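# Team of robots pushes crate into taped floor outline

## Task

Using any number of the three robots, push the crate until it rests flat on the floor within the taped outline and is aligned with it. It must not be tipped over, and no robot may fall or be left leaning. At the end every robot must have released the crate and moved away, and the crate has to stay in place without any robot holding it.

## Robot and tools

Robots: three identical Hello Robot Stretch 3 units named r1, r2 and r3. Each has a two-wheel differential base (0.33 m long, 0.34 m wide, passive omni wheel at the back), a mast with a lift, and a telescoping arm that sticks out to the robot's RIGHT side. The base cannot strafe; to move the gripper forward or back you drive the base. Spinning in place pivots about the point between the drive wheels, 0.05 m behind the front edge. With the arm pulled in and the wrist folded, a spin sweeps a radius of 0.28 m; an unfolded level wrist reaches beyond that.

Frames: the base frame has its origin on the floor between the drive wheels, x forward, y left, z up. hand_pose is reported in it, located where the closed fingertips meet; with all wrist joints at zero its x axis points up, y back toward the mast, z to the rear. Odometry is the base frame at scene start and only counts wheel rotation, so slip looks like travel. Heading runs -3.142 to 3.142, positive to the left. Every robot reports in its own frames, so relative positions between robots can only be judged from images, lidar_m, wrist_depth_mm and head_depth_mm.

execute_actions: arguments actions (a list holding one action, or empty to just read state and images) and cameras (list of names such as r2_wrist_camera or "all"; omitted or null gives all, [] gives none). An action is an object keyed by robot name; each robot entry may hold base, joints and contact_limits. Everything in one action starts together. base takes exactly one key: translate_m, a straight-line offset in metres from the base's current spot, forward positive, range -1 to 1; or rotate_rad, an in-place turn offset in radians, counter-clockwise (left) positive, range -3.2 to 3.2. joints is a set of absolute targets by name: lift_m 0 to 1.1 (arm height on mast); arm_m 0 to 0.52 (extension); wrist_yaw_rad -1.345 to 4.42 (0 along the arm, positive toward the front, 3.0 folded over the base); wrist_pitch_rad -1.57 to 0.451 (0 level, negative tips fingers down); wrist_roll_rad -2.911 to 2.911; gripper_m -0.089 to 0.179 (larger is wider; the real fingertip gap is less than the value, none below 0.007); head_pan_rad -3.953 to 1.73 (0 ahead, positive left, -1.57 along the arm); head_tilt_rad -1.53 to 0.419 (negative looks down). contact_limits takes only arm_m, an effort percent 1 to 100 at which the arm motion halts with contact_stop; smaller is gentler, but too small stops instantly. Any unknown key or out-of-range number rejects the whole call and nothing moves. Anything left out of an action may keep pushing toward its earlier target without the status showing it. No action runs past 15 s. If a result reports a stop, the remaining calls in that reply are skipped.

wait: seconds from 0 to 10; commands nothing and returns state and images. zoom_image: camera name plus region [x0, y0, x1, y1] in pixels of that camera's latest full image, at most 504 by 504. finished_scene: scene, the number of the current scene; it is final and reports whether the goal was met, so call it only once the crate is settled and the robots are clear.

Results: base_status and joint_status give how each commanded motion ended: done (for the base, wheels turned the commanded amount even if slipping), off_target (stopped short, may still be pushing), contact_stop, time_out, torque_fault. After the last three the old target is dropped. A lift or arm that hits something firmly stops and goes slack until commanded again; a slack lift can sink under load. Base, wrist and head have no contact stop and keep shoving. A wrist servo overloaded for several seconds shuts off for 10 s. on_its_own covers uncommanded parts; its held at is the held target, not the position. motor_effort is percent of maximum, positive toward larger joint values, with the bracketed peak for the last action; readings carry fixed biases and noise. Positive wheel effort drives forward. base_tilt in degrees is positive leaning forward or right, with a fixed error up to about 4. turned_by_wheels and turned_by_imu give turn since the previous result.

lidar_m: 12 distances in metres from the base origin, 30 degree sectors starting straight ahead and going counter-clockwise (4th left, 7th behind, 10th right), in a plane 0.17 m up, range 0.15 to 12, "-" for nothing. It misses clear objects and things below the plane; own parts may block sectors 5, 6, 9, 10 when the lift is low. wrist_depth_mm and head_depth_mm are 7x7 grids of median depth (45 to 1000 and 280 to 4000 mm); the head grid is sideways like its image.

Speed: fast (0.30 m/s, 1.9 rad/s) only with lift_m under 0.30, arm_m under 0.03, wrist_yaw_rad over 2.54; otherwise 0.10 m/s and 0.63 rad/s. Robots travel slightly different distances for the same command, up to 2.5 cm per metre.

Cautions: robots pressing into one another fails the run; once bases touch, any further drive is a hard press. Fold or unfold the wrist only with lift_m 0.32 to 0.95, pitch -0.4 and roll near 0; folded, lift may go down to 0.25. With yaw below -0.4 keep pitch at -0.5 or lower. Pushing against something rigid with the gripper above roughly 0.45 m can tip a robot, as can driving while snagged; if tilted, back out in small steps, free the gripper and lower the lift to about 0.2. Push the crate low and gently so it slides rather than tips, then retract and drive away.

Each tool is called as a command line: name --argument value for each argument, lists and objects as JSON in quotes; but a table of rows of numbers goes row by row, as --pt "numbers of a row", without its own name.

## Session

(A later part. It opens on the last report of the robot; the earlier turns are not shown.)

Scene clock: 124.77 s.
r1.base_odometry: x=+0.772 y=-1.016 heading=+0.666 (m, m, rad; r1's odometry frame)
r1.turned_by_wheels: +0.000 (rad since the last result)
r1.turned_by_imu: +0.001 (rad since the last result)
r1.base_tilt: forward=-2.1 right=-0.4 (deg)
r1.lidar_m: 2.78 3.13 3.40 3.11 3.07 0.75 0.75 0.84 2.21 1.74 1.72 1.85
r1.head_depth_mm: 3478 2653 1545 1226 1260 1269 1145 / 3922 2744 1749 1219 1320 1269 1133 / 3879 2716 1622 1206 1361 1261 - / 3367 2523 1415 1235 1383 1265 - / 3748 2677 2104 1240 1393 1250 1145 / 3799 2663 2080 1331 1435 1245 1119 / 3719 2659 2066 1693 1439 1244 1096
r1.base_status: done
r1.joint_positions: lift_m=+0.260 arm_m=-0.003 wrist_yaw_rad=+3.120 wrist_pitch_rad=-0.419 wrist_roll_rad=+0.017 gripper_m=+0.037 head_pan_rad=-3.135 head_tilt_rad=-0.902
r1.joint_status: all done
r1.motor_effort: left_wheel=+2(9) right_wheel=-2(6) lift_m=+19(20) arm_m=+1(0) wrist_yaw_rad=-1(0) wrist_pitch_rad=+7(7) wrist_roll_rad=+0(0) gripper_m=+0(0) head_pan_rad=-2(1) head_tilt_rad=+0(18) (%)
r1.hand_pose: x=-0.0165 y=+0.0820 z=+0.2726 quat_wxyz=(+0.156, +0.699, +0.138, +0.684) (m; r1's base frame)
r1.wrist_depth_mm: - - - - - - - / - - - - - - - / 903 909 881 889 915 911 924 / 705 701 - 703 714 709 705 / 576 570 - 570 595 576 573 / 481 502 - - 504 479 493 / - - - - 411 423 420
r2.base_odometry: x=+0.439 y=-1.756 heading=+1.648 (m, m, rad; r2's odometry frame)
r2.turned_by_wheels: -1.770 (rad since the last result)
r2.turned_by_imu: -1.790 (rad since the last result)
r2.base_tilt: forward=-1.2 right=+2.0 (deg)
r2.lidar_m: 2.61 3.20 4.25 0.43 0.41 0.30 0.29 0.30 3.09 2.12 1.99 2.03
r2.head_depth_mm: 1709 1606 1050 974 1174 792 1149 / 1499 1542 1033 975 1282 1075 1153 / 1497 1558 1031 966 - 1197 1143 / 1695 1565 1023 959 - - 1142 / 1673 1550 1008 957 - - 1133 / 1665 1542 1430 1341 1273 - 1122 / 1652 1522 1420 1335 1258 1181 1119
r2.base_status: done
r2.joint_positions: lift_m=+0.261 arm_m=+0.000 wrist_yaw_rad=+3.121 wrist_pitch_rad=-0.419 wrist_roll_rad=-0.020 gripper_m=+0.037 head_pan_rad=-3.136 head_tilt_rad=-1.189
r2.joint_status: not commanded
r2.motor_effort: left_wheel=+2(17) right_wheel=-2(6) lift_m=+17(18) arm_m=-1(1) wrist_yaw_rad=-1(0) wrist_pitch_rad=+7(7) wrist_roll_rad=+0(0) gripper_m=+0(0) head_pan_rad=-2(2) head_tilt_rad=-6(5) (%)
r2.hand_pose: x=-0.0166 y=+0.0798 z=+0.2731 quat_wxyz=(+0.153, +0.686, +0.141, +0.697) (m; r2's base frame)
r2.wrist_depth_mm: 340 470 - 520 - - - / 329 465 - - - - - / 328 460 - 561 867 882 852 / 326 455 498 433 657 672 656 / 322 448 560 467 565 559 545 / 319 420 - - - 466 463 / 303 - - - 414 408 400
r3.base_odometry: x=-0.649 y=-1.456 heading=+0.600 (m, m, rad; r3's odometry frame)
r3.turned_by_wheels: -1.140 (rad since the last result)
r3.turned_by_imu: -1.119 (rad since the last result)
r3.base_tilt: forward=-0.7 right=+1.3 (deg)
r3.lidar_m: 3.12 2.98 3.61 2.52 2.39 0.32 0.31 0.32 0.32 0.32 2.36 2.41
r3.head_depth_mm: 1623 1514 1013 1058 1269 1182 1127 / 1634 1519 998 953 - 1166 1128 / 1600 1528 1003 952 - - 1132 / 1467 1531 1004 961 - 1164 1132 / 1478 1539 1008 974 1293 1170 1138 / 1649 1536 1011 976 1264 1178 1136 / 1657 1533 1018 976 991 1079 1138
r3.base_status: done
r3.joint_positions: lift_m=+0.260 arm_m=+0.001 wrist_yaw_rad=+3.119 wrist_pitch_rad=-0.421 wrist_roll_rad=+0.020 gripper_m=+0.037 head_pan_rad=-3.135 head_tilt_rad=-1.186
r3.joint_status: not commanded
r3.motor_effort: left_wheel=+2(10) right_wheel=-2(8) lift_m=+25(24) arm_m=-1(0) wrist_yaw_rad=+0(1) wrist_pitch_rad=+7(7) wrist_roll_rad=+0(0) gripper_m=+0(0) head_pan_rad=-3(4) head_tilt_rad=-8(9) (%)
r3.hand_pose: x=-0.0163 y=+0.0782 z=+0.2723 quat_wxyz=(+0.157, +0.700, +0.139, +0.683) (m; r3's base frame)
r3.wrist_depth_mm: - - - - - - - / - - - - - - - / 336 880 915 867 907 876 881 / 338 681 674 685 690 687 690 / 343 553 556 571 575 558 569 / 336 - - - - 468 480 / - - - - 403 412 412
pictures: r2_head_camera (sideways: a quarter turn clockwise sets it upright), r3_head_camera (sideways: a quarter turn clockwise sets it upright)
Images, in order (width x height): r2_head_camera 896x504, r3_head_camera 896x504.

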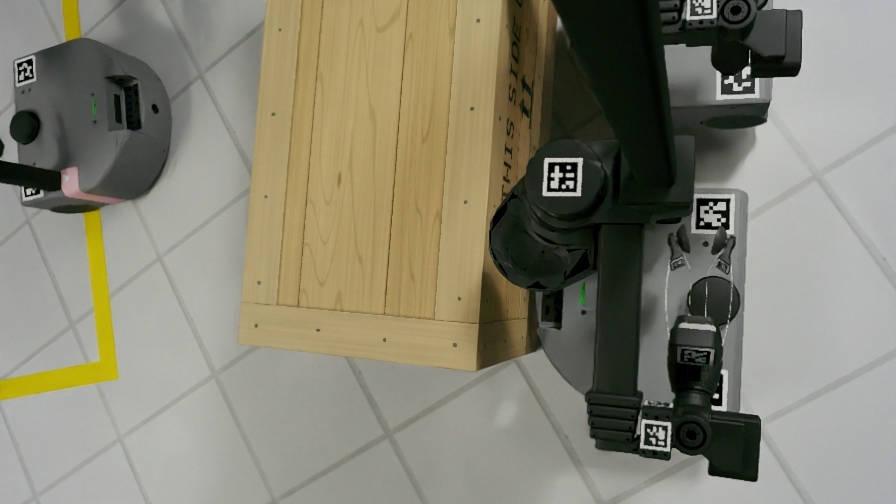

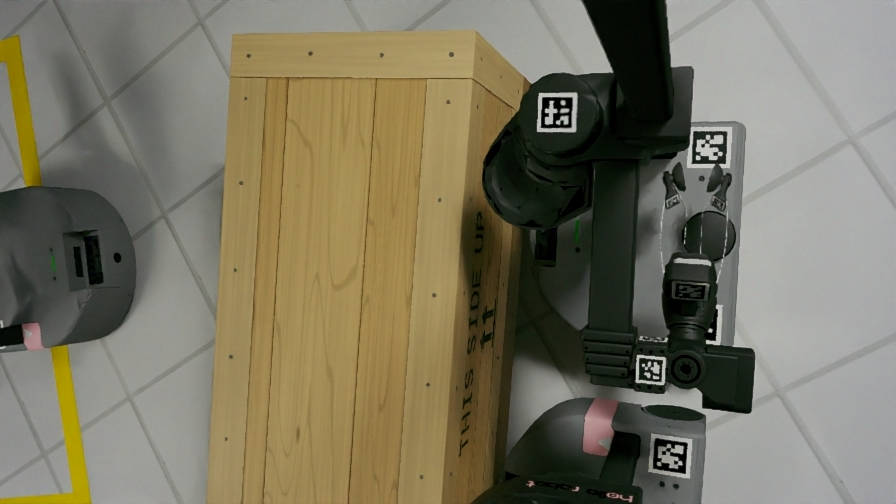

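execute_actions --actions '[{"r1": {"base":{"translate_m":0.4}}, "r2": {"base":{"translate_m":-0.3}}, "r3": {"base":{"translate_m":-0.32}}}]' --cameras '["r1_head_camera","r2_head_camera","r3_head_camera"]'

Scene clock: 129.53 s.
r1.base_odometry: x=+1.087 y=-0.769 heading=+0.666 (m, m, rad; r1's odometry frame)
r1.turned_by_wheels: +0.000 (rad since the last result)
r1.turned_by_imu: +0.002 (rad since the last result)
r1.base_tilt: forward=-1.9 right=-0.3 (deg)
r1.lidar_m: 2.53 2.77 2.98 3.27 3.23 0.90 0.89 0.95 2.00 1.58 1.56 1.69
r1.head_depth_mm: 3716 2788 1521 1289 1437 1260 1134 / 3632 2639 1456 1308 1452 1273 1137 / 3846 2737 1473 1323 1458 1264 - / 3825 2682 1471 1306 1447 1259 - / 3296 2602 1458 1331 1452 1255 1147 / 3708 2664 2076 1511 1438 1250 1124 / 3742 2655 2053 1697 1441 1241 1095
r1.base_status: done
r1.joint_positions: lift_m=+0.260 arm_m=-0.003 wrist_yaw_rad=+3.120 wrist_pitch_rad=-0.419 wrist_roll_rad=+0.017 gripper_m=+0.037 head_pan_rad=-3.135 head_tilt_rad=-0.901
r1.joint_status: not commanded
r1.motor_effort: left_wheel=+2(8) right_wheel=-2(6) lift_m=+19(19) arm_m=+0(1) wrist_yaw_rad=+0(0) wrist_pitch_rad=+7(7) wrist_roll_rad=+0(0) gripper_m=+0(1) head_pan_rad=-1(1) head_tilt_rad=+1(1) (%)
r1.hand_pose: x=-0.0165 y=+0.0820 z=+0.2726 quat_wxyz=(+0.156, +0.699, +0.138, +0.684) (m; r1's base frame)
r1.wrist_depth_mm: - - - - - - - / - - - - - - - / 920 906 893 897 885 905 909 / 703 715 - 701 708 701 706 / 571 571 - 569 593 562 577 / 490 494 - - 505 488 487 / - - - - 408 422 422
r2.base_odometry: x=+0.462 y=-2.055 heading=+1.647 (m, m, rad; r2's odometry frame)
r2.turned_by_wheels: -0.001 (rad since the last result)
r2.turned_by_imu: +0.034 (rad since the last result)
r2.base_tilt: forward=-1.1 right=+1.8 (deg)
r2.lidar_m: 2.87 3.38 3.88 0.42 0.42 0.29 0.28 0.28 3.15 2.24 2.13 2.18
r2.head_depth_mm: 1713 1601 1039 982 1161 812 1162 / 1557 1584 1035 980 1229 1149 1152 / 1543 1575 1032 968 - 1202 1146 / 1702 1560 1018 958 - - 1140 / 1691 1549 1013 957 - - 1131 / 1664 1540 1434 1325 1282 - 1119 / 1651 1526 1421 1331 1260 1181 1116
r2.base_status: translate_m off_target (by the wheels' count: -0.2999 of -0.3000)
r2.joint_positions: lift_m=+0.261 arm_m=+0.000 wrist_yaw_rad=+3.120 wrist_pitch_rad=-0.418 wrist_roll_rad=-0.020 gripper_m=+0.037 head_pan_rad=-3.136 head_tilt_rad=-1.190
r2.joint_status: not commanded
r2.on_its_own: left_wheel is at rest, and its effort (-39) is outside its rest range (-18 to +18)
r2.motor_effort: left_wheel=-39(100) right_wheel=-5(45) lift_m=+18(19) arm_m=-1(1) wrist_yaw_rad=-1(2) wrist_pitch_rad=+7(7) wrist_roll_rad=+0(0) gripper_m=+0(0) head_pan_rad=-2(2) head_tilt_rad=-5(5) (%)
r2.hand_pose: x=-0.0165 y=+0.0799 z=+0.2732 quat_wxyz=(+0.153, +0.686, +0.141, +0.697) (m; r2's base frame)
r2.wrist_depth_mm: 352 519 - - - - - / 344 505 - - - - - / 338 501 - 565 910 880 848 / 329 456 448 445 711 677 667 / 326 472 461 458 586 556 546 / 320 427 - - - 466 457 / 296 - - - 414 403 399
r3.base_odometry: x=-0.913 y=-1.637 heading=+0.600 (m, m, rad; r3's odometry frame)
r3.turned_by_wheels: +0.000 (rad since the last result)
r3.turned_by_imu: +0.007 (rad since the last result)
r3.base_tilt: forward=-0.7 right=+1.3 (deg)
r3.lidar_m: 3.36 3.27 3.32 2.34 2.22 0.29 0.28 0.28 0.36 0.30 2.53 2.59
r3.head_depth_mm: 1619 1517 1401 1296 1268 1180 1130 / 1626 1518 996 948 - 1174 1134 / 1630 1522 1000 944 - - 1137 / 1530 1529 1004 949 - 1178 1133 / 1498 1532 1004 953 1251 1174 1132 / 1624 1537 1011 954 1239 1162 1138 / 1662 1534 1008 960 1096 1053 1137
r3.base_status: translate_m off_target (by the wheels' count: -0.3196 of -0.3200)
r3.joint_positions: lift_m=+0.260 arm_m=+0.001 wrist_yaw_rad=+3.120 wrist_pitch_rad=-0.419 wrist_roll_rad=+0.020 gripper_m=+0.037 head_pan_rad=-3.136 head_tilt_rad=-1.189
r3.joint_status: not commanded
r3.on_its_own: left_wheel is at rest, and its effort (-53) is outside its rest range (-18 to +18); right_wheel is at rest, and its effort (-62) is outside its rest range (-18 to +18)
r3.motor_effort: left_wheel=-53(89) right_wheel=-62(100) lift_m=+27(28) arm_m=+0(0) wrist_yaw_rad=+0(2) wrist_pitch_rad=+7(7) wrist_roll_rad=+0(0) gripper_m=+0(1) head_pan_rad=-3(4) head_tilt_rad=-7(10) (%)
r3.hand_pose: x=-0.0164 y=+0.0784 z=+0.2724 quat_wxyz=(+0.156, +0.700, +0.138, +0.683) (m; r3's base frame)
r3.wrist_depth_mm: - - - - - - - / - - - - - - - / 331 863 878 869 885 915 898 / 328 672 690 676 676 687 692 / 324 538 551 560 576 549 563 / 318 - - - 491 478 472 / - - - - 411 410 413
pictures: r1_head_camera (sideways: a quarter turn clockwise sets it upright), r2_head_camera (sideways: a quarter turn clockwise sets it upright), r3_head_camera (sideways: a quarter turn clockwise sets it upright)
Images, in order (width x height): r1_head_camera 896x504, r2_head_camera 896x504, r3_head_camera 896x504.

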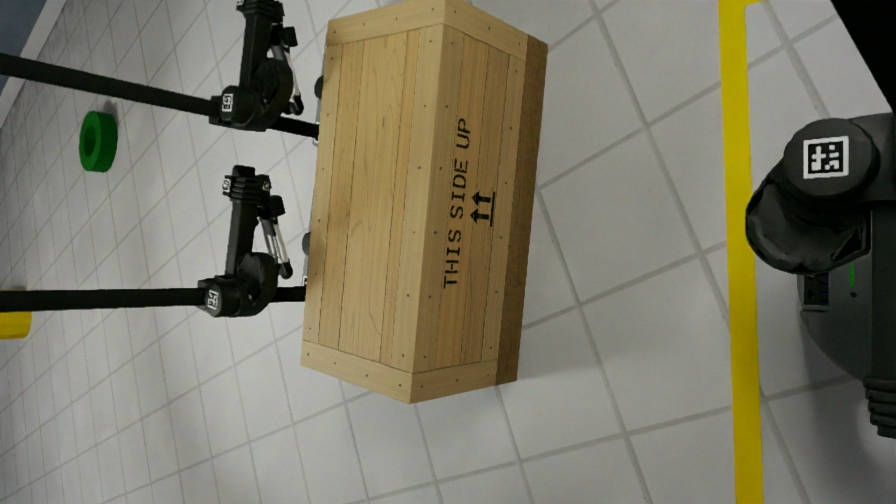

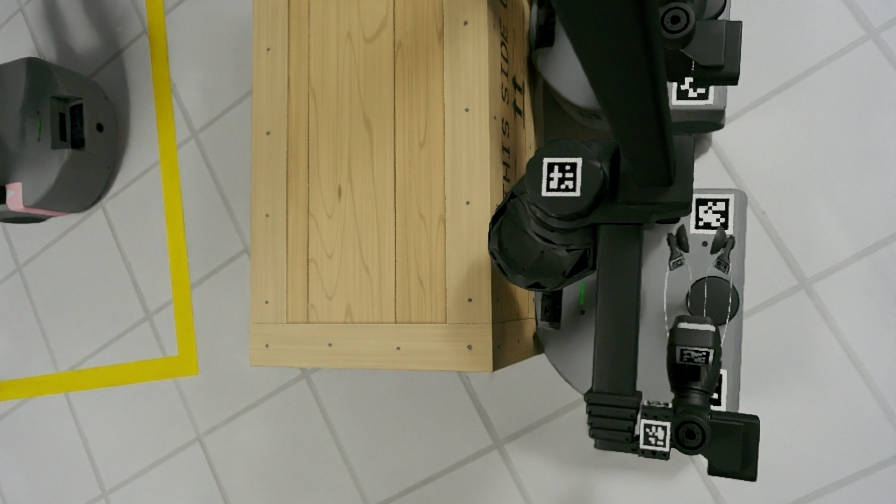

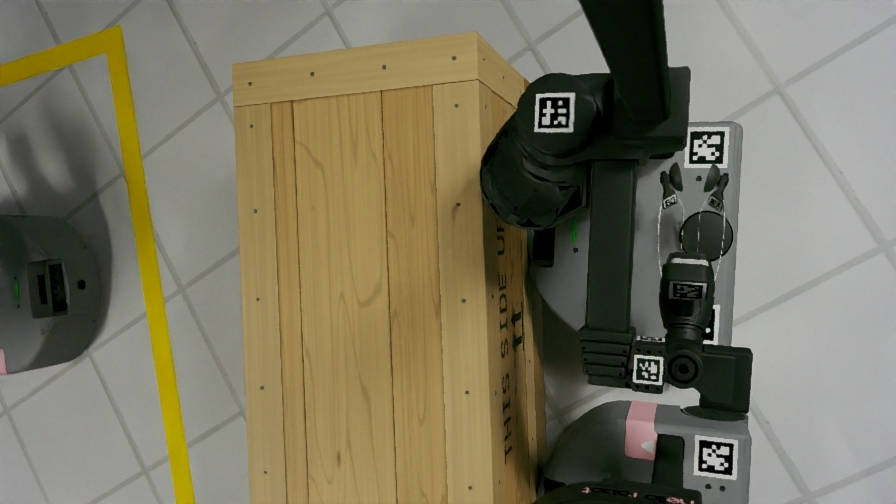

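execute_actions --actions '[{"r1":{"base":{"translate_m":0.3}},"r2":{"base":{"translate_m":-0.3}},"r3":{"base":{"translate_m":-0.3}}}]' --cameras '["r1_head_camera","r2_head_camera","r3_head_camera"]'

Scene clock: 140.63 s.
r1.base_odometry: x=+1.322 y=-0.584 heading=+0.666 (m, m, rad; r1's odometry frame)
r1.turned_by_wheels: +0.000 (rad since the last result)
r1.turned_by_imu: +0.002 (rad since the last result)
r1.base_tilt: forward=-2.0 right=-0.4 (deg)
r1.lidar_m: 2.34 2.49 2.68 3.39 3.35 0.92 0.90 0.95 1.85 1.46 1.44 1.56
r1.head_depth_mm: 3960 2780 1861 1330 1471 1271 1137 / 3490 2659 1461 1329 1462 1264 1132 / 3818 2732 1488 1311 1452 1262 - / 3857 2696 1463 1318 1451 1263 - / 3420 2603 1460 1339 1451 1254 1142 / 3734 2696 2017 1450 1445 1261 1122 / 3705 2628 2044 1674 1444 1249 1096
r1.base_status: done
r1.joint_positions: lift_m=+0.260 arm_m=-0.003 wrist_yaw_rad=+3.120 wrist_pitch_rad=-0.419 wrist_roll_rad=+0.017 gripper_m=+0.037 head_pan_rad=-3.135 head_tilt_rad=-0.901
r1.joint_status: not commanded
r1.motor_effort: left_wheel=+1(9) right_wheel=-2(7) lift_m=+19(19) arm_m=+0(0) wrist_yaw_rad=+0(1) wrist_pitch_rad=+7(7) wrist_roll_rad=+0(0) gripper_m=-1(0) head_pan_rad=-2(1) head_tilt_rad=+1(1) (%)
r1.hand_pose: x=-0.0165 y=+0.0820 z=+0.2726 quat_wxyz=(+0.156, +0.699, +0.138, +0.684) (m; r1's base frame)
r1.wrist_depth_mm: - - - - - - - / - - - - - - - / 875 893 904 920 937 908 916 / 704 719 - 699 697 696 704 / 565 576 - 576 600 580 575 / 484 500 - - 500 495 481 / - - - - 414 423 421
r2.base_odometry: x=+0.484 y=-2.354 heading=+1.647 (m, m, rad; r2's odometry frame)
r2.turned_by_wheels: +0.000 (rad since the last result)
r2.turned_by_imu: +0.050 (rad since the last result)
r2.base_tilt: forward=-1.2 right=+1.8 (deg)
r2.lidar_m: 3.23 3.64 3.45 0.42 0.41 0.29 0.28 0.28 3.20 2.36 2.27 2.36
r2.head_depth_mm: 1710 1603 1044 983 1152 806 1153 / 1567 1583 1033 978 1234 1140 1155 / 1588 1584 1030 967 - 1197 1142 / 1699 1564 1024 960 - - 1135 / 1673 1553 1009 958 - - 1134 / 1656 1541 1434 1329 1284 - 1129 / 1643 1519 1430 1337 1253 1179 1117
r2.base_status: translate_m off_target (by the wheels' count: -0.2996 of -0.3000)
r2.joint_positions: lift_m=+0.261 arm_m=+0.000 wrist_yaw_rad=+3.120 wrist_pitch_rad=-0.418 wrist_roll_rad=-0.020 gripper_m=+0.037 head_pan_rad=-3.136 head_tilt_rad=-1.190
r2.joint_status: not commanded
r2.on_its_own: left_wheel is at rest, and its effort (-79) is outside its rest range (-18 to +18); right_wheel is at rest, and its effort (-32) is outside its rest range (-18 to +18)
r2.motor_effort: left_wheel=-79(100) right_wheel=-32(43) lift_m=+18(18) arm_m=-1(1) wrist_yaw_rad=+0(0) wrist_pitch_rad=+7(6) wrist_roll_rad=+0(0) gripper_m=-1(1) head_pan_rad=-2(2) head_tilt_rad=-5(5) (%)
r2.hand_pose: x=-0.0165 y=+0.0799 z=+0.2732 quat_wxyz=(+0.153, +0.686, +0.141, +0.697) (m; r2's base frame)
r2.wrist_depth_mm: 344 491 - 358 - - - / 330 486 - - - - - / 328 475 - 566 927 861 847 / 324 459 448 431 702 686 656 / 319 451 470 454 585 554 542 / 310 415 - - - 467 462 / 292 - - - 413 409 397
r3.base_odometry: x=-1.160 y=-1.806 heading=+0.600 (m, m, rad; r3's odometry frame)
r3.turned_by_wheels: +0.001 (rad since the last result)
r3.turned_by_imu: +0.049 (rad since the last result)
r3.base_tilt: forward=-0.7 right=+1.2 (deg)
r3.lidar_m: 3.55 3.61 2.92 2.15 2.08 0.29 0.28 0.28 0.37 0.31 2.68 2.77
r3.head_depth_mm: 1629 1515 1389 1299 1270 1177 1127 / 1628 1510 997 944 - 1171 1128 / 1620 1515 1001 947 - - 1135 / 1528 1518 1005 954 - 1175 1131 / 1551 1524 1007 955 1272 1174 1137 / 1655 1536 1007 955 1248 1172 1141 / 1653 1544 1013 959 1102 1048 1145
r3.base_status: translate_m off_target (by the wheels' count: -0.2997 of -0.3000)
r3.joint_positions: lift_m=+0.260 arm_m=+0.001 wrist_yaw_rad=+3.120 wrist_pitch_rad=-0.419 wrist_roll_rad=+0.020 gripper_m=+0.037 head_pan_rad=-3.136 head_tilt_rad=-1.189
r3.joint_status: not commanded
r3.on_its_own: left_wheel is at rest, and its effort (-19) is outside its rest range (-18 to +18); right_wheel is at rest, and its effort (-62) is outside its rest range (-18 to +18)
r3.motor_effort: left_wheel=-19(64) right_wheel=-62(85) lift_m=+27(27) arm_m=+0(0) wrist_yaw_rad=-1(1) wrist_pitch_rad=+7(7) wrist_roll_rad=+0(0) gripper_m=-1(0) head_pan_rad=-3(3) head_tilt_rad=-7(6) (%)
r3.hand_pose: x=-0.0164 y=+0.0784 z=+0.2724 quat_wxyz=(+0.156, +0.700, +0.138, +0.683) (m; r3's base frame)
r3.wrist_depth_mm: - - - - - - - / - - - - - - - / 321 888 877 907 887 876 918 / 322 680 680 683 675 682 684 / 320 540 558 558 579 563 559 / 312 - - - 491 476 472 / - - - - 409 408 409
pictures: r1_head_camera (sideways: a quarter turn clockwise sets it upright), r2_head_camera (sideways: a quarter turn clockwise sets it upright), r3_head_camera (sideways: a quarter turn clockwise sets it upright)
Images, in order (width x height): r1_head_camera 896x504, r2_head_camera 896x504, r3_head_camera 896x504.

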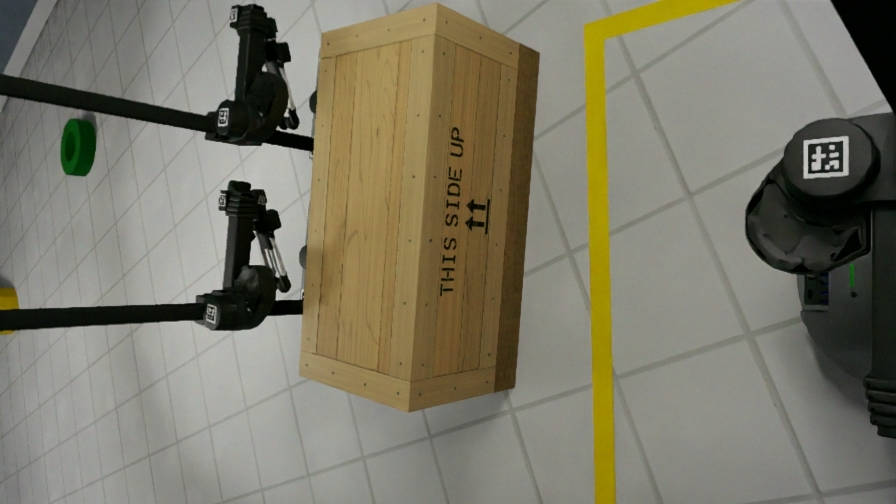

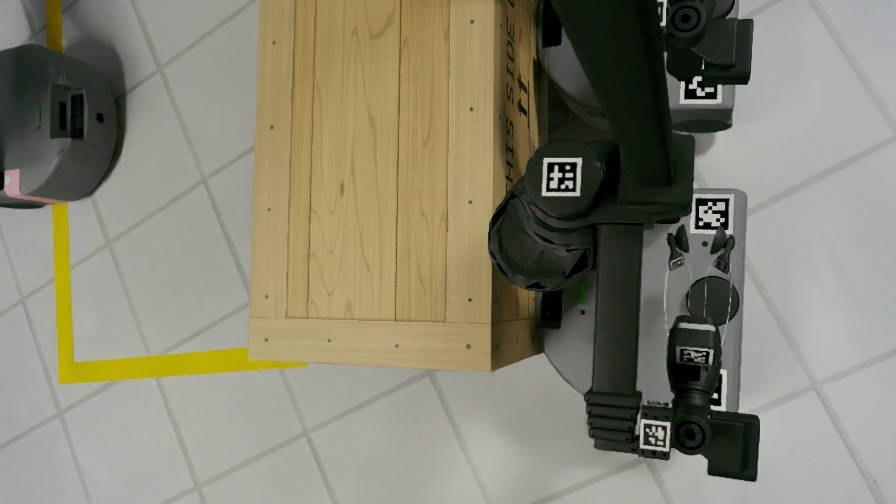

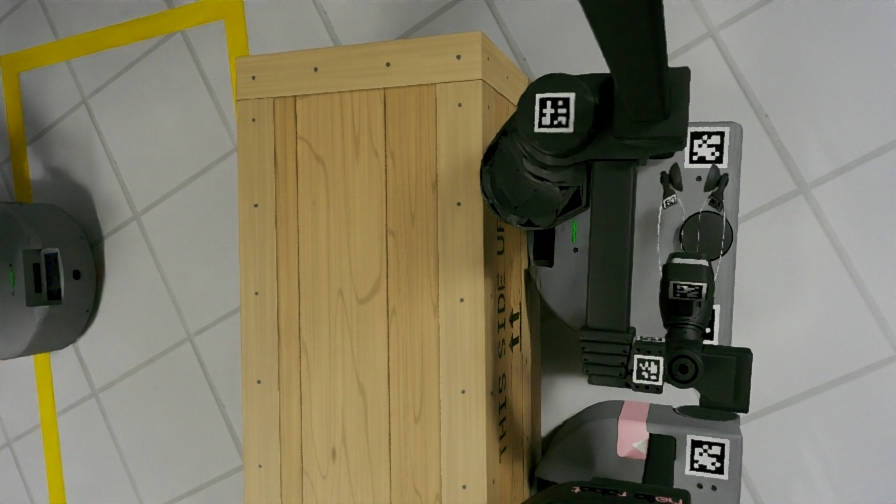

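execute_actions --actions '[{"r1":{"base":{"translate_m":0.35}},"r2":{"base":{"translate_m":-0.35}},"r3":{"base":{"translate_m":-0.35}}}]' --cameras '["r1_head_camera","r2_head_camera","r3_head_camera"]'

Scene clock: 145.23 s.
r1.base_odometry: x=+1.598 y=-0.367 heading=+0.666 (m, m, rad; r1's odometry frame)
r1.turned_by_wheels: +0.000 (rad since the last result)
r1.turned_by_imu: +0.002 (rad since the last result)
r1.base_tilt: forward=-1.9 right=-0.4 (deg)
r1.lidar_m: 2.12 2.17 2.34 3.53 3.50 0.93 0.91 0.96 1.67 1.32 1.31 1.41
r1.head_depth_mm: 3975 2736 1995 1348 1473 1273 1138 / 3460 2632 1468 1320 1465 1272 1140 / 3801 2686 1481 1330 1449 1267 - / 3776 2707 1483 1342 1451 1260 - / 3342 2543 1480 1355 1454 1251 1147 / 3692 2657 2020 1416 1440 1251 1118 / 3733 2654 2070 1693 1438 1245 1100
r1.base_status: done
r1.joint_positions: lift_m=+0.260 arm_m=-0.003 wrist_yaw_rad=+3.120 wrist_pitch_rad=-0.419 wrist_roll_rad=+0.017 gripper_m=+0.037 head_pan_rad=-3.135 head_tilt_rad=-0.901
r1.joint_status: not commanded
r1.motor_effort: left_wheel=+2(7) right_wheel=-2(6) lift_m=+19(19) arm_m=+0(0) wrist_yaw_rad=+0(0) wrist_pitch_rad=+7(7) wrist_roll_rad=+0(0) gripper_m=+0(1) head_pan_rad=-2(2) head_tilt_rad=+1(1) (%)
r1.hand_pose: x=-0.0165 y=+0.0820 z=+0.2726 quat_wxyz=(+0.156, +0.699, +0.138, +0.684) (m; r1's base frame)
r1.wrist_depth_mm: - - - - - - - / - - - - - - - / 894 903 893 901 909 925 902 / 694 704 - 718 711 714 707 / 569 587 - 574 602 576 579 / 485 495 - - 508 488 494 / - - - - 412 417 426
r2.base_odometry: x=+0.510 y=-2.702 heading=+1.646 (m, m, rad; r2's odometry frame)
r2.turned_by_wheels: -0.001 (rad since the last result)
r2.turned_by_imu: +0.044 (rad since the last result)
r2.base_tilt: forward=-1.3 right=+1.9 (deg)
r2.lidar_m: 3.61 3.97 3.10 0.42 0.40 0.29 0.28 0.28 3.30 2.48 2.43 2.55
r2.head_depth_mm: 1690 1600 1042 977 1149 801 1158 / 1552 1590 1036 969 1190 1075 1153 / 1642 1579 1027 969 - 1194 1146 / 1681 1558 1023 964 - - 1145 / 1687 1558 1009 957 - - 1130 / 1672 1538 1439 1330 1289 - 1130 / 1659 1527 1417 1339 1252 1175 1123
r2.base_status: translate_m off_target (by the wheels' count: -0.3496 of -0.3500)
r2.joint_positions: lift_m=+0.261 arm_m=+0.000 wrist_yaw_rad=+3.120 wrist_pitch_rad=-0.418 wrist_roll_rad=-0.020 gripper_m=+0.037 head_pan_rad=-3.136 head_tilt_rad=-1.190
r2.joint_status: not commanded
r2.on_its_own: left_wheel is at rest, and its effort (-85) is outside its rest range (-18 to +18); right_wheel is at rest, and its effort (-33) is outside its rest range (-18 to +18)
r2.motor_effort: left_wheel=-85(100) right_wheel=-33(39) lift_m=+18(18) arm_m=-1(1) wrist_yaw_rad=-1(0) wrist_pitch_rad=+7(7) wrist_roll_rad=+0(0) gripper_m=+0(0) head_pan_rad=-2(2) head_tilt_rad=-5(5) (%)
r2.hand_pose: x=-0.0165 y=+0.0799 z=+0.2732 quat_wxyz=(+0.153, +0.686, +0.141, +0.697) (m; r2's base frame)
r2.wrist_depth_mm: 335 468 - 510 - - - / 323 461 - - - - - / 316 461 - 554 923 890 850 / 315 452 454 427 704 684 663 / 312 439 493 461 589 558 549 / 308 407 - - - 469 464 / 292 - - - 414 407 399
r3.base_odometry: x=-1.449 y=-2.004 heading=+0.601 (m, m, rad; r3's odometry frame)
r3.turned_by_wheels: +0.001 (rad since the last result)
r3.turned_by_imu: +0.045 (rad since the last result)
r3.base_tilt: forward=-0.7 right=+1.2 (deg)
r3.lidar_m: 3.88 5.10 2.59 1.95 1.93 0.29 0.28 0.28 0.38 0.31 2.83 2.98
r3.head_depth_mm: 1622 1500 1375 999 1266 1180 1127 / 1617 1512 1000 946 - 1170 1127 / 1600 1518 998 948 - - 1135 / 1527 1525 1005 954 - 1171 1133 / 1591 1525 1005 952 1272 1168 1134 / 1648 1531 1009 959 1237 1173 1139 / 1651 1544 1014 955 1098 1069 1143
r3.base_status: translate_m off_target (by the wheels' count: -0.3497 of -0.3500)
r3.joint_positions: lift_m=+0.260 arm_m=+0.001 wrist_yaw_rad=+3.120 wrist_pitch_rad=-0.419 wrist_roll_rad=+0.020 gripper_m=+0.037 head_pan_rad=-3.136 head_tilt_rad=-1.189
r3.joint_status: not commanded
r3.on_its_own: right_wheel is at rest, and its effort (-66) is outside its rest range (-18 to +18)
r3.motor_effort: left_wheel=-16(48) right_wheel=-66(85) lift_m=+27(28) arm_m=+0(0) wrist_yaw_rad=+0(0) wrist_pitch_rad=+7(7) wrist_roll_rad=+0(0) gripper_m=+0(0) head_pan_rad=-2(3) head_tilt_rad=-8(7) (%)
r3.hand_pose: x=-0.0164 y=+0.0784 z=+0.2724 quat_wxyz=(+0.156, +0.700, +0.138, +0.683) (m; r3's base frame)
r3.wrist_depth_mm: - - - - - - - / - - - - - - - / 313 865 875 868 898 883 873 / 312 685 681 672 687 676 688 / 314 542 553 558 582 553 569 / 305 - - - 485 483 476 / - - - - 412 412 413
pictures: r1_head_camera (sideways: a quarter turn clockwise sets it upright), r2_head_camera (sideways: a quarter turn clockwise sets it upright), r3_head_camera (sideways: a quarter turn clockwise sets it upright)
Images, in order (width x height): r1_head_camera 896x504, r2_head_camera 896x504, r3_head_camera 896x504.

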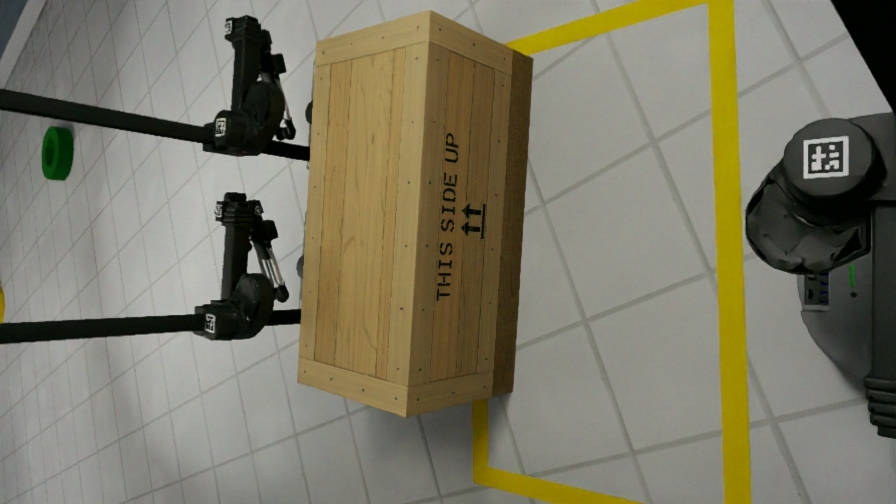

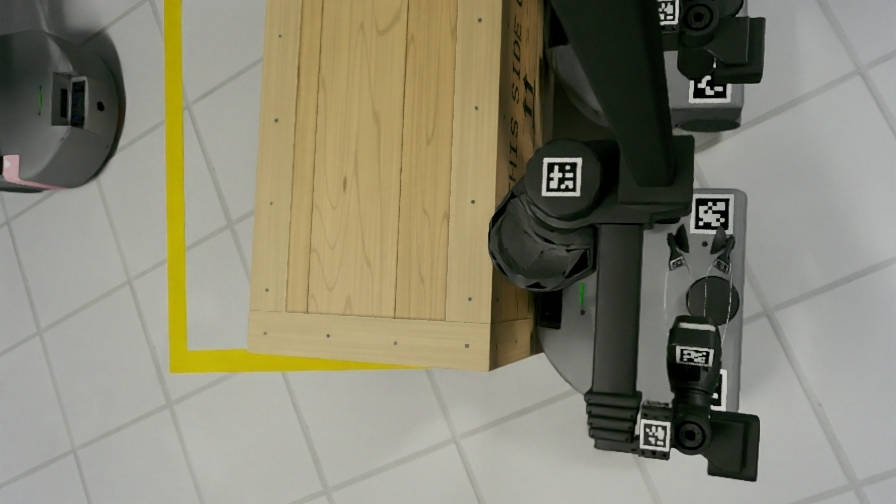

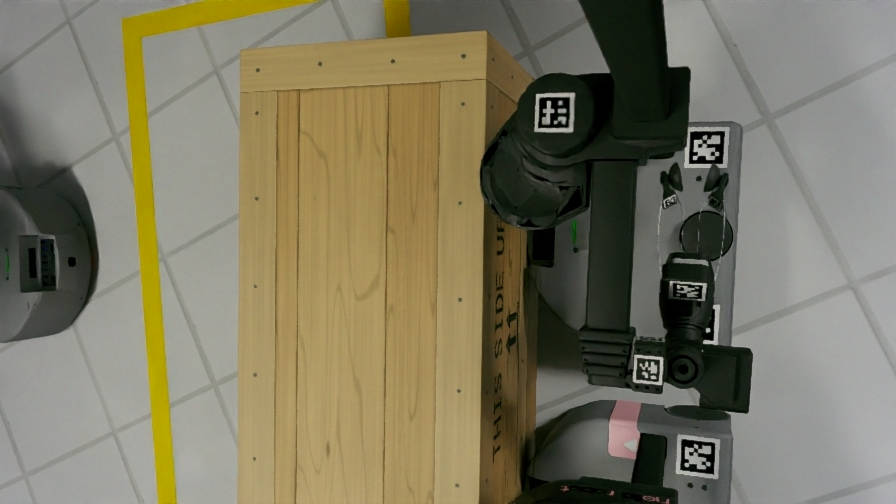

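execute_actions --actions '[{"r1":{"base":{"translate_m":0.2}},"r2":{"base":{"rotate_rad":-0.17}},"r3":{"base":{"rotate_rad":-0.17}}}]' --cameras '[]'

execute_actions --actions '[{"r2":{"base":{"translate_m":-0.2}},"r3":{"base":{"translate_m":-0.2}}}]' --cameras '["r1_head_camera","r2_head_camera","r3_head_camera"]'

Scene clock: 154.77 s.
r1.base_odometry: x=+1.755 y=-0.244 heading=+0.666 (m, m, rad; r1's odometry frame)
r1.turned_by_wheels: +0.000 (rad since the last result)
r1.turned_by_imu: +0.002 (rad since the last result)
r1.base_tilt: forward=-1.9 right=-0.5 (deg)
r1.lidar_m: 1.98 1.98 2.14 3.21 3.57 1.14 1.11 1.17 1.56 1.24 1.23 1.32
r1.head_depth_mm: 3848 2763 2067 1697 1464 1262 1135 / 3664 2451 1494 1604 1462 1262 1134 / 3851 2517 1496 1606 1458 1267 - / 3812 2469 1478 1581 1450 1255 - / 3615 2403 1469 1620 1444 1255 1147 / 3724 2675 1896 1649 1442 1250 1119 / 3746 2652 2066 1687 1429 1255 1099
r1.base_status: done
r1.joint_positions: lift_m=+0.260 arm_m=-0.003 wrist_yaw_rad=+3.120 wrist_pitch_rad=-0.419 wrist_roll_rad=+0.017 gripper_m=+0.037 head_pan_rad=-3.135 head_tilt_rad=-0.901
r1.joint_status: not commanded
r1.motor_effort: left_wheel=+3(9) right_wheel=-2(7) lift_m=+20(20) arm_m=+0(0) wrist_yaw_rad=+0(1) wrist_pitch_rad=+7(7) wrist_roll_rad=+0(0) gripper_m=-1(0) head_pan_rad=-1(1) head_tilt_rad=+1(0) (%)
r1.hand_pose: x=-0.0165 y=+0.0820 z=+0.2726 quat_wxyz=(+0.156, +0.699, +0.138, +0.684) (m; r1's base frame)
r1.wrist_depth_mm: - - - - - - - / - - - - - - - / 881 907 885 909 911 888 917 / 704 708 - 701 702 704 706 / 557 575 - 574 591 582 568 / 475 497 - - 498 490 491 / - - - - 414 426 423
r2.base_odometry: x=+0.510 y=-2.702 heading=+1.476 (m, m, rad; r2's odometry frame)
r2.turned_by_wheels: -0.170 (rad since the last result)
r2.turned_by_imu: -0.172 (rad since the last result)
r2.base_tilt: forward=-1.2 right=+1.9 (deg)
r2.lidar_m: 3.08 3.98 3.76 0.42 0.49 0.31 0.28 0.28 3.42 2.63 2.43 2.46
r2.head_depth_mm: 1747 1609 1040 1001 1133 1195 1161 / 1729 1587 1032 985 1169 1204 1152 / 1680 1574 1027 974 - 1200 1145 / 1681 1572 1014 959 - - 1138 / 1663 1552 1012 952 - - 1128 / 1665 1549 1014 952 1271 - 1125 / 1646 1517 1420 1329 1252 1179 1117
r2.base_status: done
r2.joint_positions: lift_m=+0.261 arm_m=+0.000 wrist_yaw_rad=+3.120 wrist_pitch_rad=-0.418 wrist_roll_rad=-0.020 gripper_m=+0.037 head_pan_rad=-3.136 head_tilt_rad=-1.190
r2.joint_status: not commanded
r2.motor_effort: left_wheel=+2(63) right_wheel=-2(34) lift_m=+18(18) arm_m=-1(1) wrist_yaw_rad=-1(0) wrist_pitch_rad=+7(7) wrist_roll_rad=+0(0) gripper_m=-1(0) head_pan_rad=-2(2) head_tilt_rad=-4(4) (%)
r2.hand_pose: x=-0.0165 y=+0.0799 z=+0.2732 quat_wxyz=(+0.153, +0.686, +0.141, +0.697) (m; r2's base frame)
r2.wrist_depth_mm: 409 - - - - - - / 393 663 - - - - - / 380 580 - 850 925 860 846 / 369 464 451 631 697 667 672 / 362 466 450 556 587 564 537 / 349 487 - - - 474 461 / 323 - - - 411 403 402
r3.base_odometry: x=-1.449 y=-2.004 heading=+0.431 (m, m, rad; r3's odometry frame)
r3.turned_by_wheels: -0.170 (rad since the last result)
r3.turned_by_imu: -0.167 (rad since the last result)
r3.base_tilt: forward=-0.7 right=+1.3 (deg)
r3.lidar_m: 3.59 3.88 3.08 2.06 1.90 0.31 0.28 0.28 0.33 0.30 0.44 2.87
r3.head_depth_mm: 1623 1505 1411 1331 1268 1183 1125 / 1627 1513 1019 959 - 1172 1125 / 1639 1525 1000 945 - - 1132 / 1627 1523 1000 952 - 1175 1133 / 1642 1534 1008 951 1181 1174 1136 / 1617 1532 1008 948 1225 1140 1137 / 1652 1538 1014 951 1091 1029 1134
r3.base_status: done
r3.joint_positions: lift_m=+0.260 arm_m=+0.001 wrist_yaw_rad=+3.120 wrist_pitch_rad=-0.419 wrist_roll_rad=+0.020 gripper_m=+0.037 head_pan_rad=-3.136 head_tilt_rad=-1.189
r3.joint_status: not commanded
r3.motor_effort: left_wheel=+3(9) right_wheel=-2(65) lift_m=+27(28) arm_m=+0(1) wrist_yaw_rad=+0(0) wrist_pitch_rad=+7(7) wrist_roll_rad=+0(0) gripper_m=+0(0) head_pan_rad=-3(3) head_tilt_rad=-7(7) (%)
r3.hand_pose: x=-0.0164 y=+0.0784 z=+0.2724 quat_wxyz=(+0.156, +0.700, +0.138, +0.683) (m; r3's base frame)
r3.wrist_depth_mm: - - - - - - - / - - - - - - - / 883 892 882 873 881 876 868 / 686 676 693 683 695 677 686 / 368 563 558 558 577 568 565 / 346 - - - 489 475 478 / - - - - 409 410 415
pictures: none
No camera images: the call's "cameras" was empty. Leave "cameras" out to get every camera's image.

Scene clock: 158.37 s.
r1.base_odometry: x=+1.755 y=-0.244 heading=+0.666 (m, m, rad; r1's odometry frame)
r1.turned_by_wheels: +0.000 (rad since the last result)
r1.turned_by_imu: +0.001 (rad since the last result)
r1.base_tilt: forward=-2.0 right=-0.5 (deg)
r1.lidar_m: 1.98 1.98 2.14 3.22 3.57 0.99 0.94 0.96 1.56 1.24 1.22 1.32
r1.head_depth_mm: 3971 2750 2081 1527 1471 1271 1138 / 3650 2762 1490 1419 1469 1279 1131 / 3871 2589 1493 1394 1457 1265 - / 3794 2716 1482 1391 1455 1257 - / 3552 1583 1467 1367 1451 1255 1141 / 3651 2657 2008 1512 1439 1249 1124 / 3705 2633 2066 1690 1441 1244 1097
r1.base_status: not commanded
r1.joint_positions: lift_m=+0.260 arm_m=-0.003 wrist_yaw_rad=+3.120 wrist_pitch_rad=-0.419 wrist_roll_rad=+0.017 gripper_m=+0.037 head_pan_rad=-3.135 head_tilt_rad=-0.901
r1.joint_status: not commanded
r1.motor_effort: left_wheel=+3(2) right_wheel=-2(2) lift_m=+19(19) arm_m=+0(0) wrist_yaw_rad=-1(0) wrist_pitch_rad=+7(7) wrist_roll_rad=+0(0) gripper_m=+0(0) head_pan_rad=-1(2) head_tilt_rad=+0(0) (%)
r1.hand_pose: x=-0.0165 y=+0.0820 z=+0.2726 quat_wxyz=(+0.156, +0.699, +0.138, +0.684) (m; r1's base frame)
r1.wrist_depth_mm: - - - - - - - / - - - - - - - / 911 884 874 940 888 933 910 / 721 702 - 693 698 710 715 / 565 564 - 580 599 575 595 / 482 504 - - 497 488 488 / - - - - 413 425 425
r2.base_odometry: x=+0.491 y=-2.901 heading=+1.475 (m, m, rad; r2's odometry frame)
r2.turned_by_wheels: -0.001 (rad since the last result)
r2.turned_by_imu: +0.097 (rad since the last result)
r2.base_tilt: forward=-1.1 right=+1.7 (deg)
r2.lidar_m: 3.48 4.10 3.21 0.42 0.44 0.31 0.27 0.27 3.36 2.65 2.52 2.60
r2.head_depth_mm: 1747 1612 1040 1003 823 1200 1160 / 1681 1594 1039 988 1156 1211 1152 / 1601 1584 1025 981 - 1192 1142 / 1665 1561 1022 959 - - 1142 / 1668 1550 1013 951 - - 1132 / 1658 1530 1012 956 1271 - 1125 / 1658 1529 1421 1329 1259 1187 1120
r2.base_status: translate_m off_target (by the wheels' count: -0.1997 of -0.2000)
r2.joint_positions: lift_m=+0.261 arm_m=+0.000 wrist_yaw_rad=+3.121 wrist_pitch_rad=-0.418 wrist_roll_rad=-0.020 gripper_m=+0.037 head_pan_rad=-3.136 head_tilt_rad=-1.190
r2.joint_status: not commanded
r2.on_its_own: left_wheel is at rest, and its effort (-71) is outside its rest range (-18 to +18); right_wheel is at rest, and its effort (-21) is outside its rest range (-18 to +18)
r2.motor_effort: left_wheel=-71(100) right_wheel=-21(45) lift_m=+19(19) arm_m=-1(1) wrist_yaw_rad=-1(1) wrist_pitch_rad=+6(6) wrist_roll_rad=+0(0) gripper_m=+0(1) head_pan_rad=-2(2) head_tilt_rad=-4(4) (%)
r2.hand_pose: x=-0.0166 y=+0.0799 z=+0.2732 quat_wxyz=(+0.153, +0.686, +0.141, +0.697) (m; r2's base frame)
r2.wrist_depth_mm: 424 - - - - - - / 408 707 - - - - - / 390 597 - 868 928 896 851 / 372 472 446 682 715 684 653 / 368 460 443 577 573 558 546 / 355 494 - - - 473 462 / 328 - - - 413 408 395
r3.base_odometry: x=-1.630 y=-2.087 heading=+0.431 (m, m, rad; r3's odometry frame)
r3.turned_by_wheels: -0.001 (rad since the last result)
r3.turned_by_imu: +0.070 (rad since the last result)
r3.base_tilt: forward=-0.7 right=+1.2 (deg)
r3.lidar_m: 3.95 4.10 2.68 1.89 1.80 0.31 0.27 0.27 0.32 0.29 0.42 3.02
r3.head_depth_mm: 1620 1502 1421 1329 1268 1174 1126 / 1624 1518 1387 958 - 1171 1131 / 1636 1506 1001 955 - - 1139 / 1616 1519 1002 947 - 1169 1137 / 1524 1537 1006 946 1156 1171 1139 / 1590 1541 1008 948 1209 1115 1130 / 1653 1545 1017 951 1081 1026 1126
r3.base_status: translate_m off_target (by the wheels' count: -0.1998 of -0.2000)
r3.joint_positions: lift_m=+0.260 arm_m=+0.001 wrist_yaw_rad=+3.120 wrist_pitch_rad=-0.419 wrist_roll_rad=+0.020 gripper_m=+0.037 head_pan_rad=-3.136 head_tilt_rad=-1.190
r3.joint_status: not commanded
r3.on_its_own: left_wheel is at rest, and its effort (-30) is outside its rest range (-18 to +18)
r3.motor_effort: left_wheel=-30(70) right_wheel=-15(100) lift_m=+27(28) arm_m=+0(0) wrist_yaw_rad=+0(1) wrist_pitch_rad=+7(7) wrist_roll_rad=-1(0) gripper_m=+0(1) head_pan_rad=-3(3) head_tilt_rad=-6(6) (%)
r3.hand_pose: x=-0.0165 y=+0.0784 z=+0.2725 quat_wxyz=(+0.156, +0.700, +0.138, +0.683) (m; r3's base frame)
r3.wrist_depth_mm: - - - - - - - / - - - - - - - / 881 885 902 891 905 892 882 / 698 684 690 683 698 681 686 / 536 548 553 557 583 562 561 / 356 - - - 490 479 483 / - - - - 412 414 412
pictures: r1_head_camera (sideways: a quarter turn clockwise sets it upright), r2_head_camera (sideways: a quarter turn clockwise sets it upright), r3_head_camera (sideways: a quarter turn clockwise sets it upright)
Images, in order (width x height): r1_head_camera 896x504, r2_head_camera 896x504, r3_head_camera 896x504.

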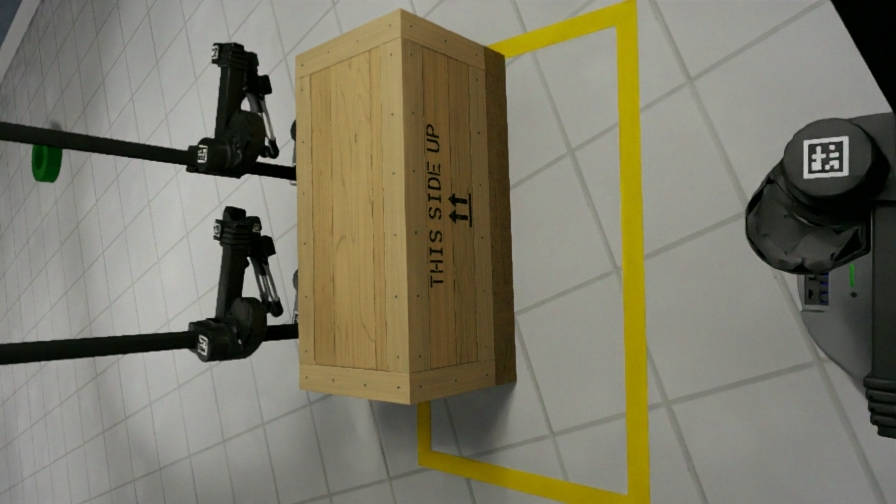

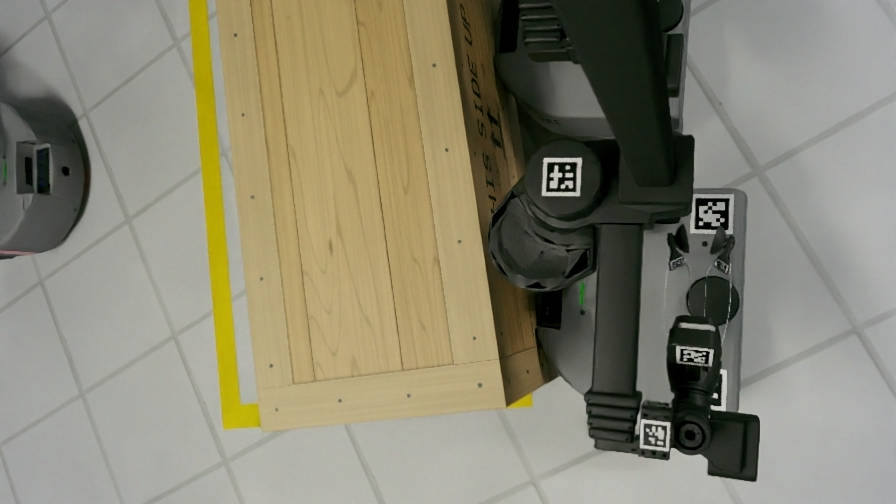

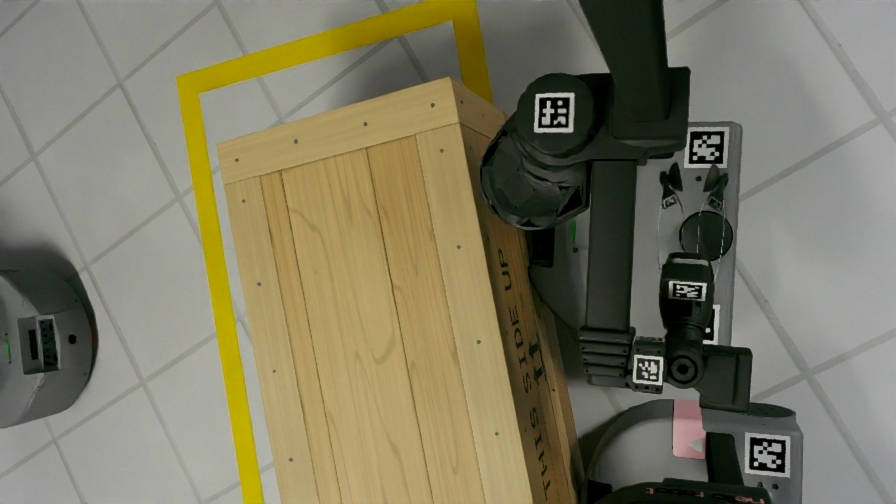

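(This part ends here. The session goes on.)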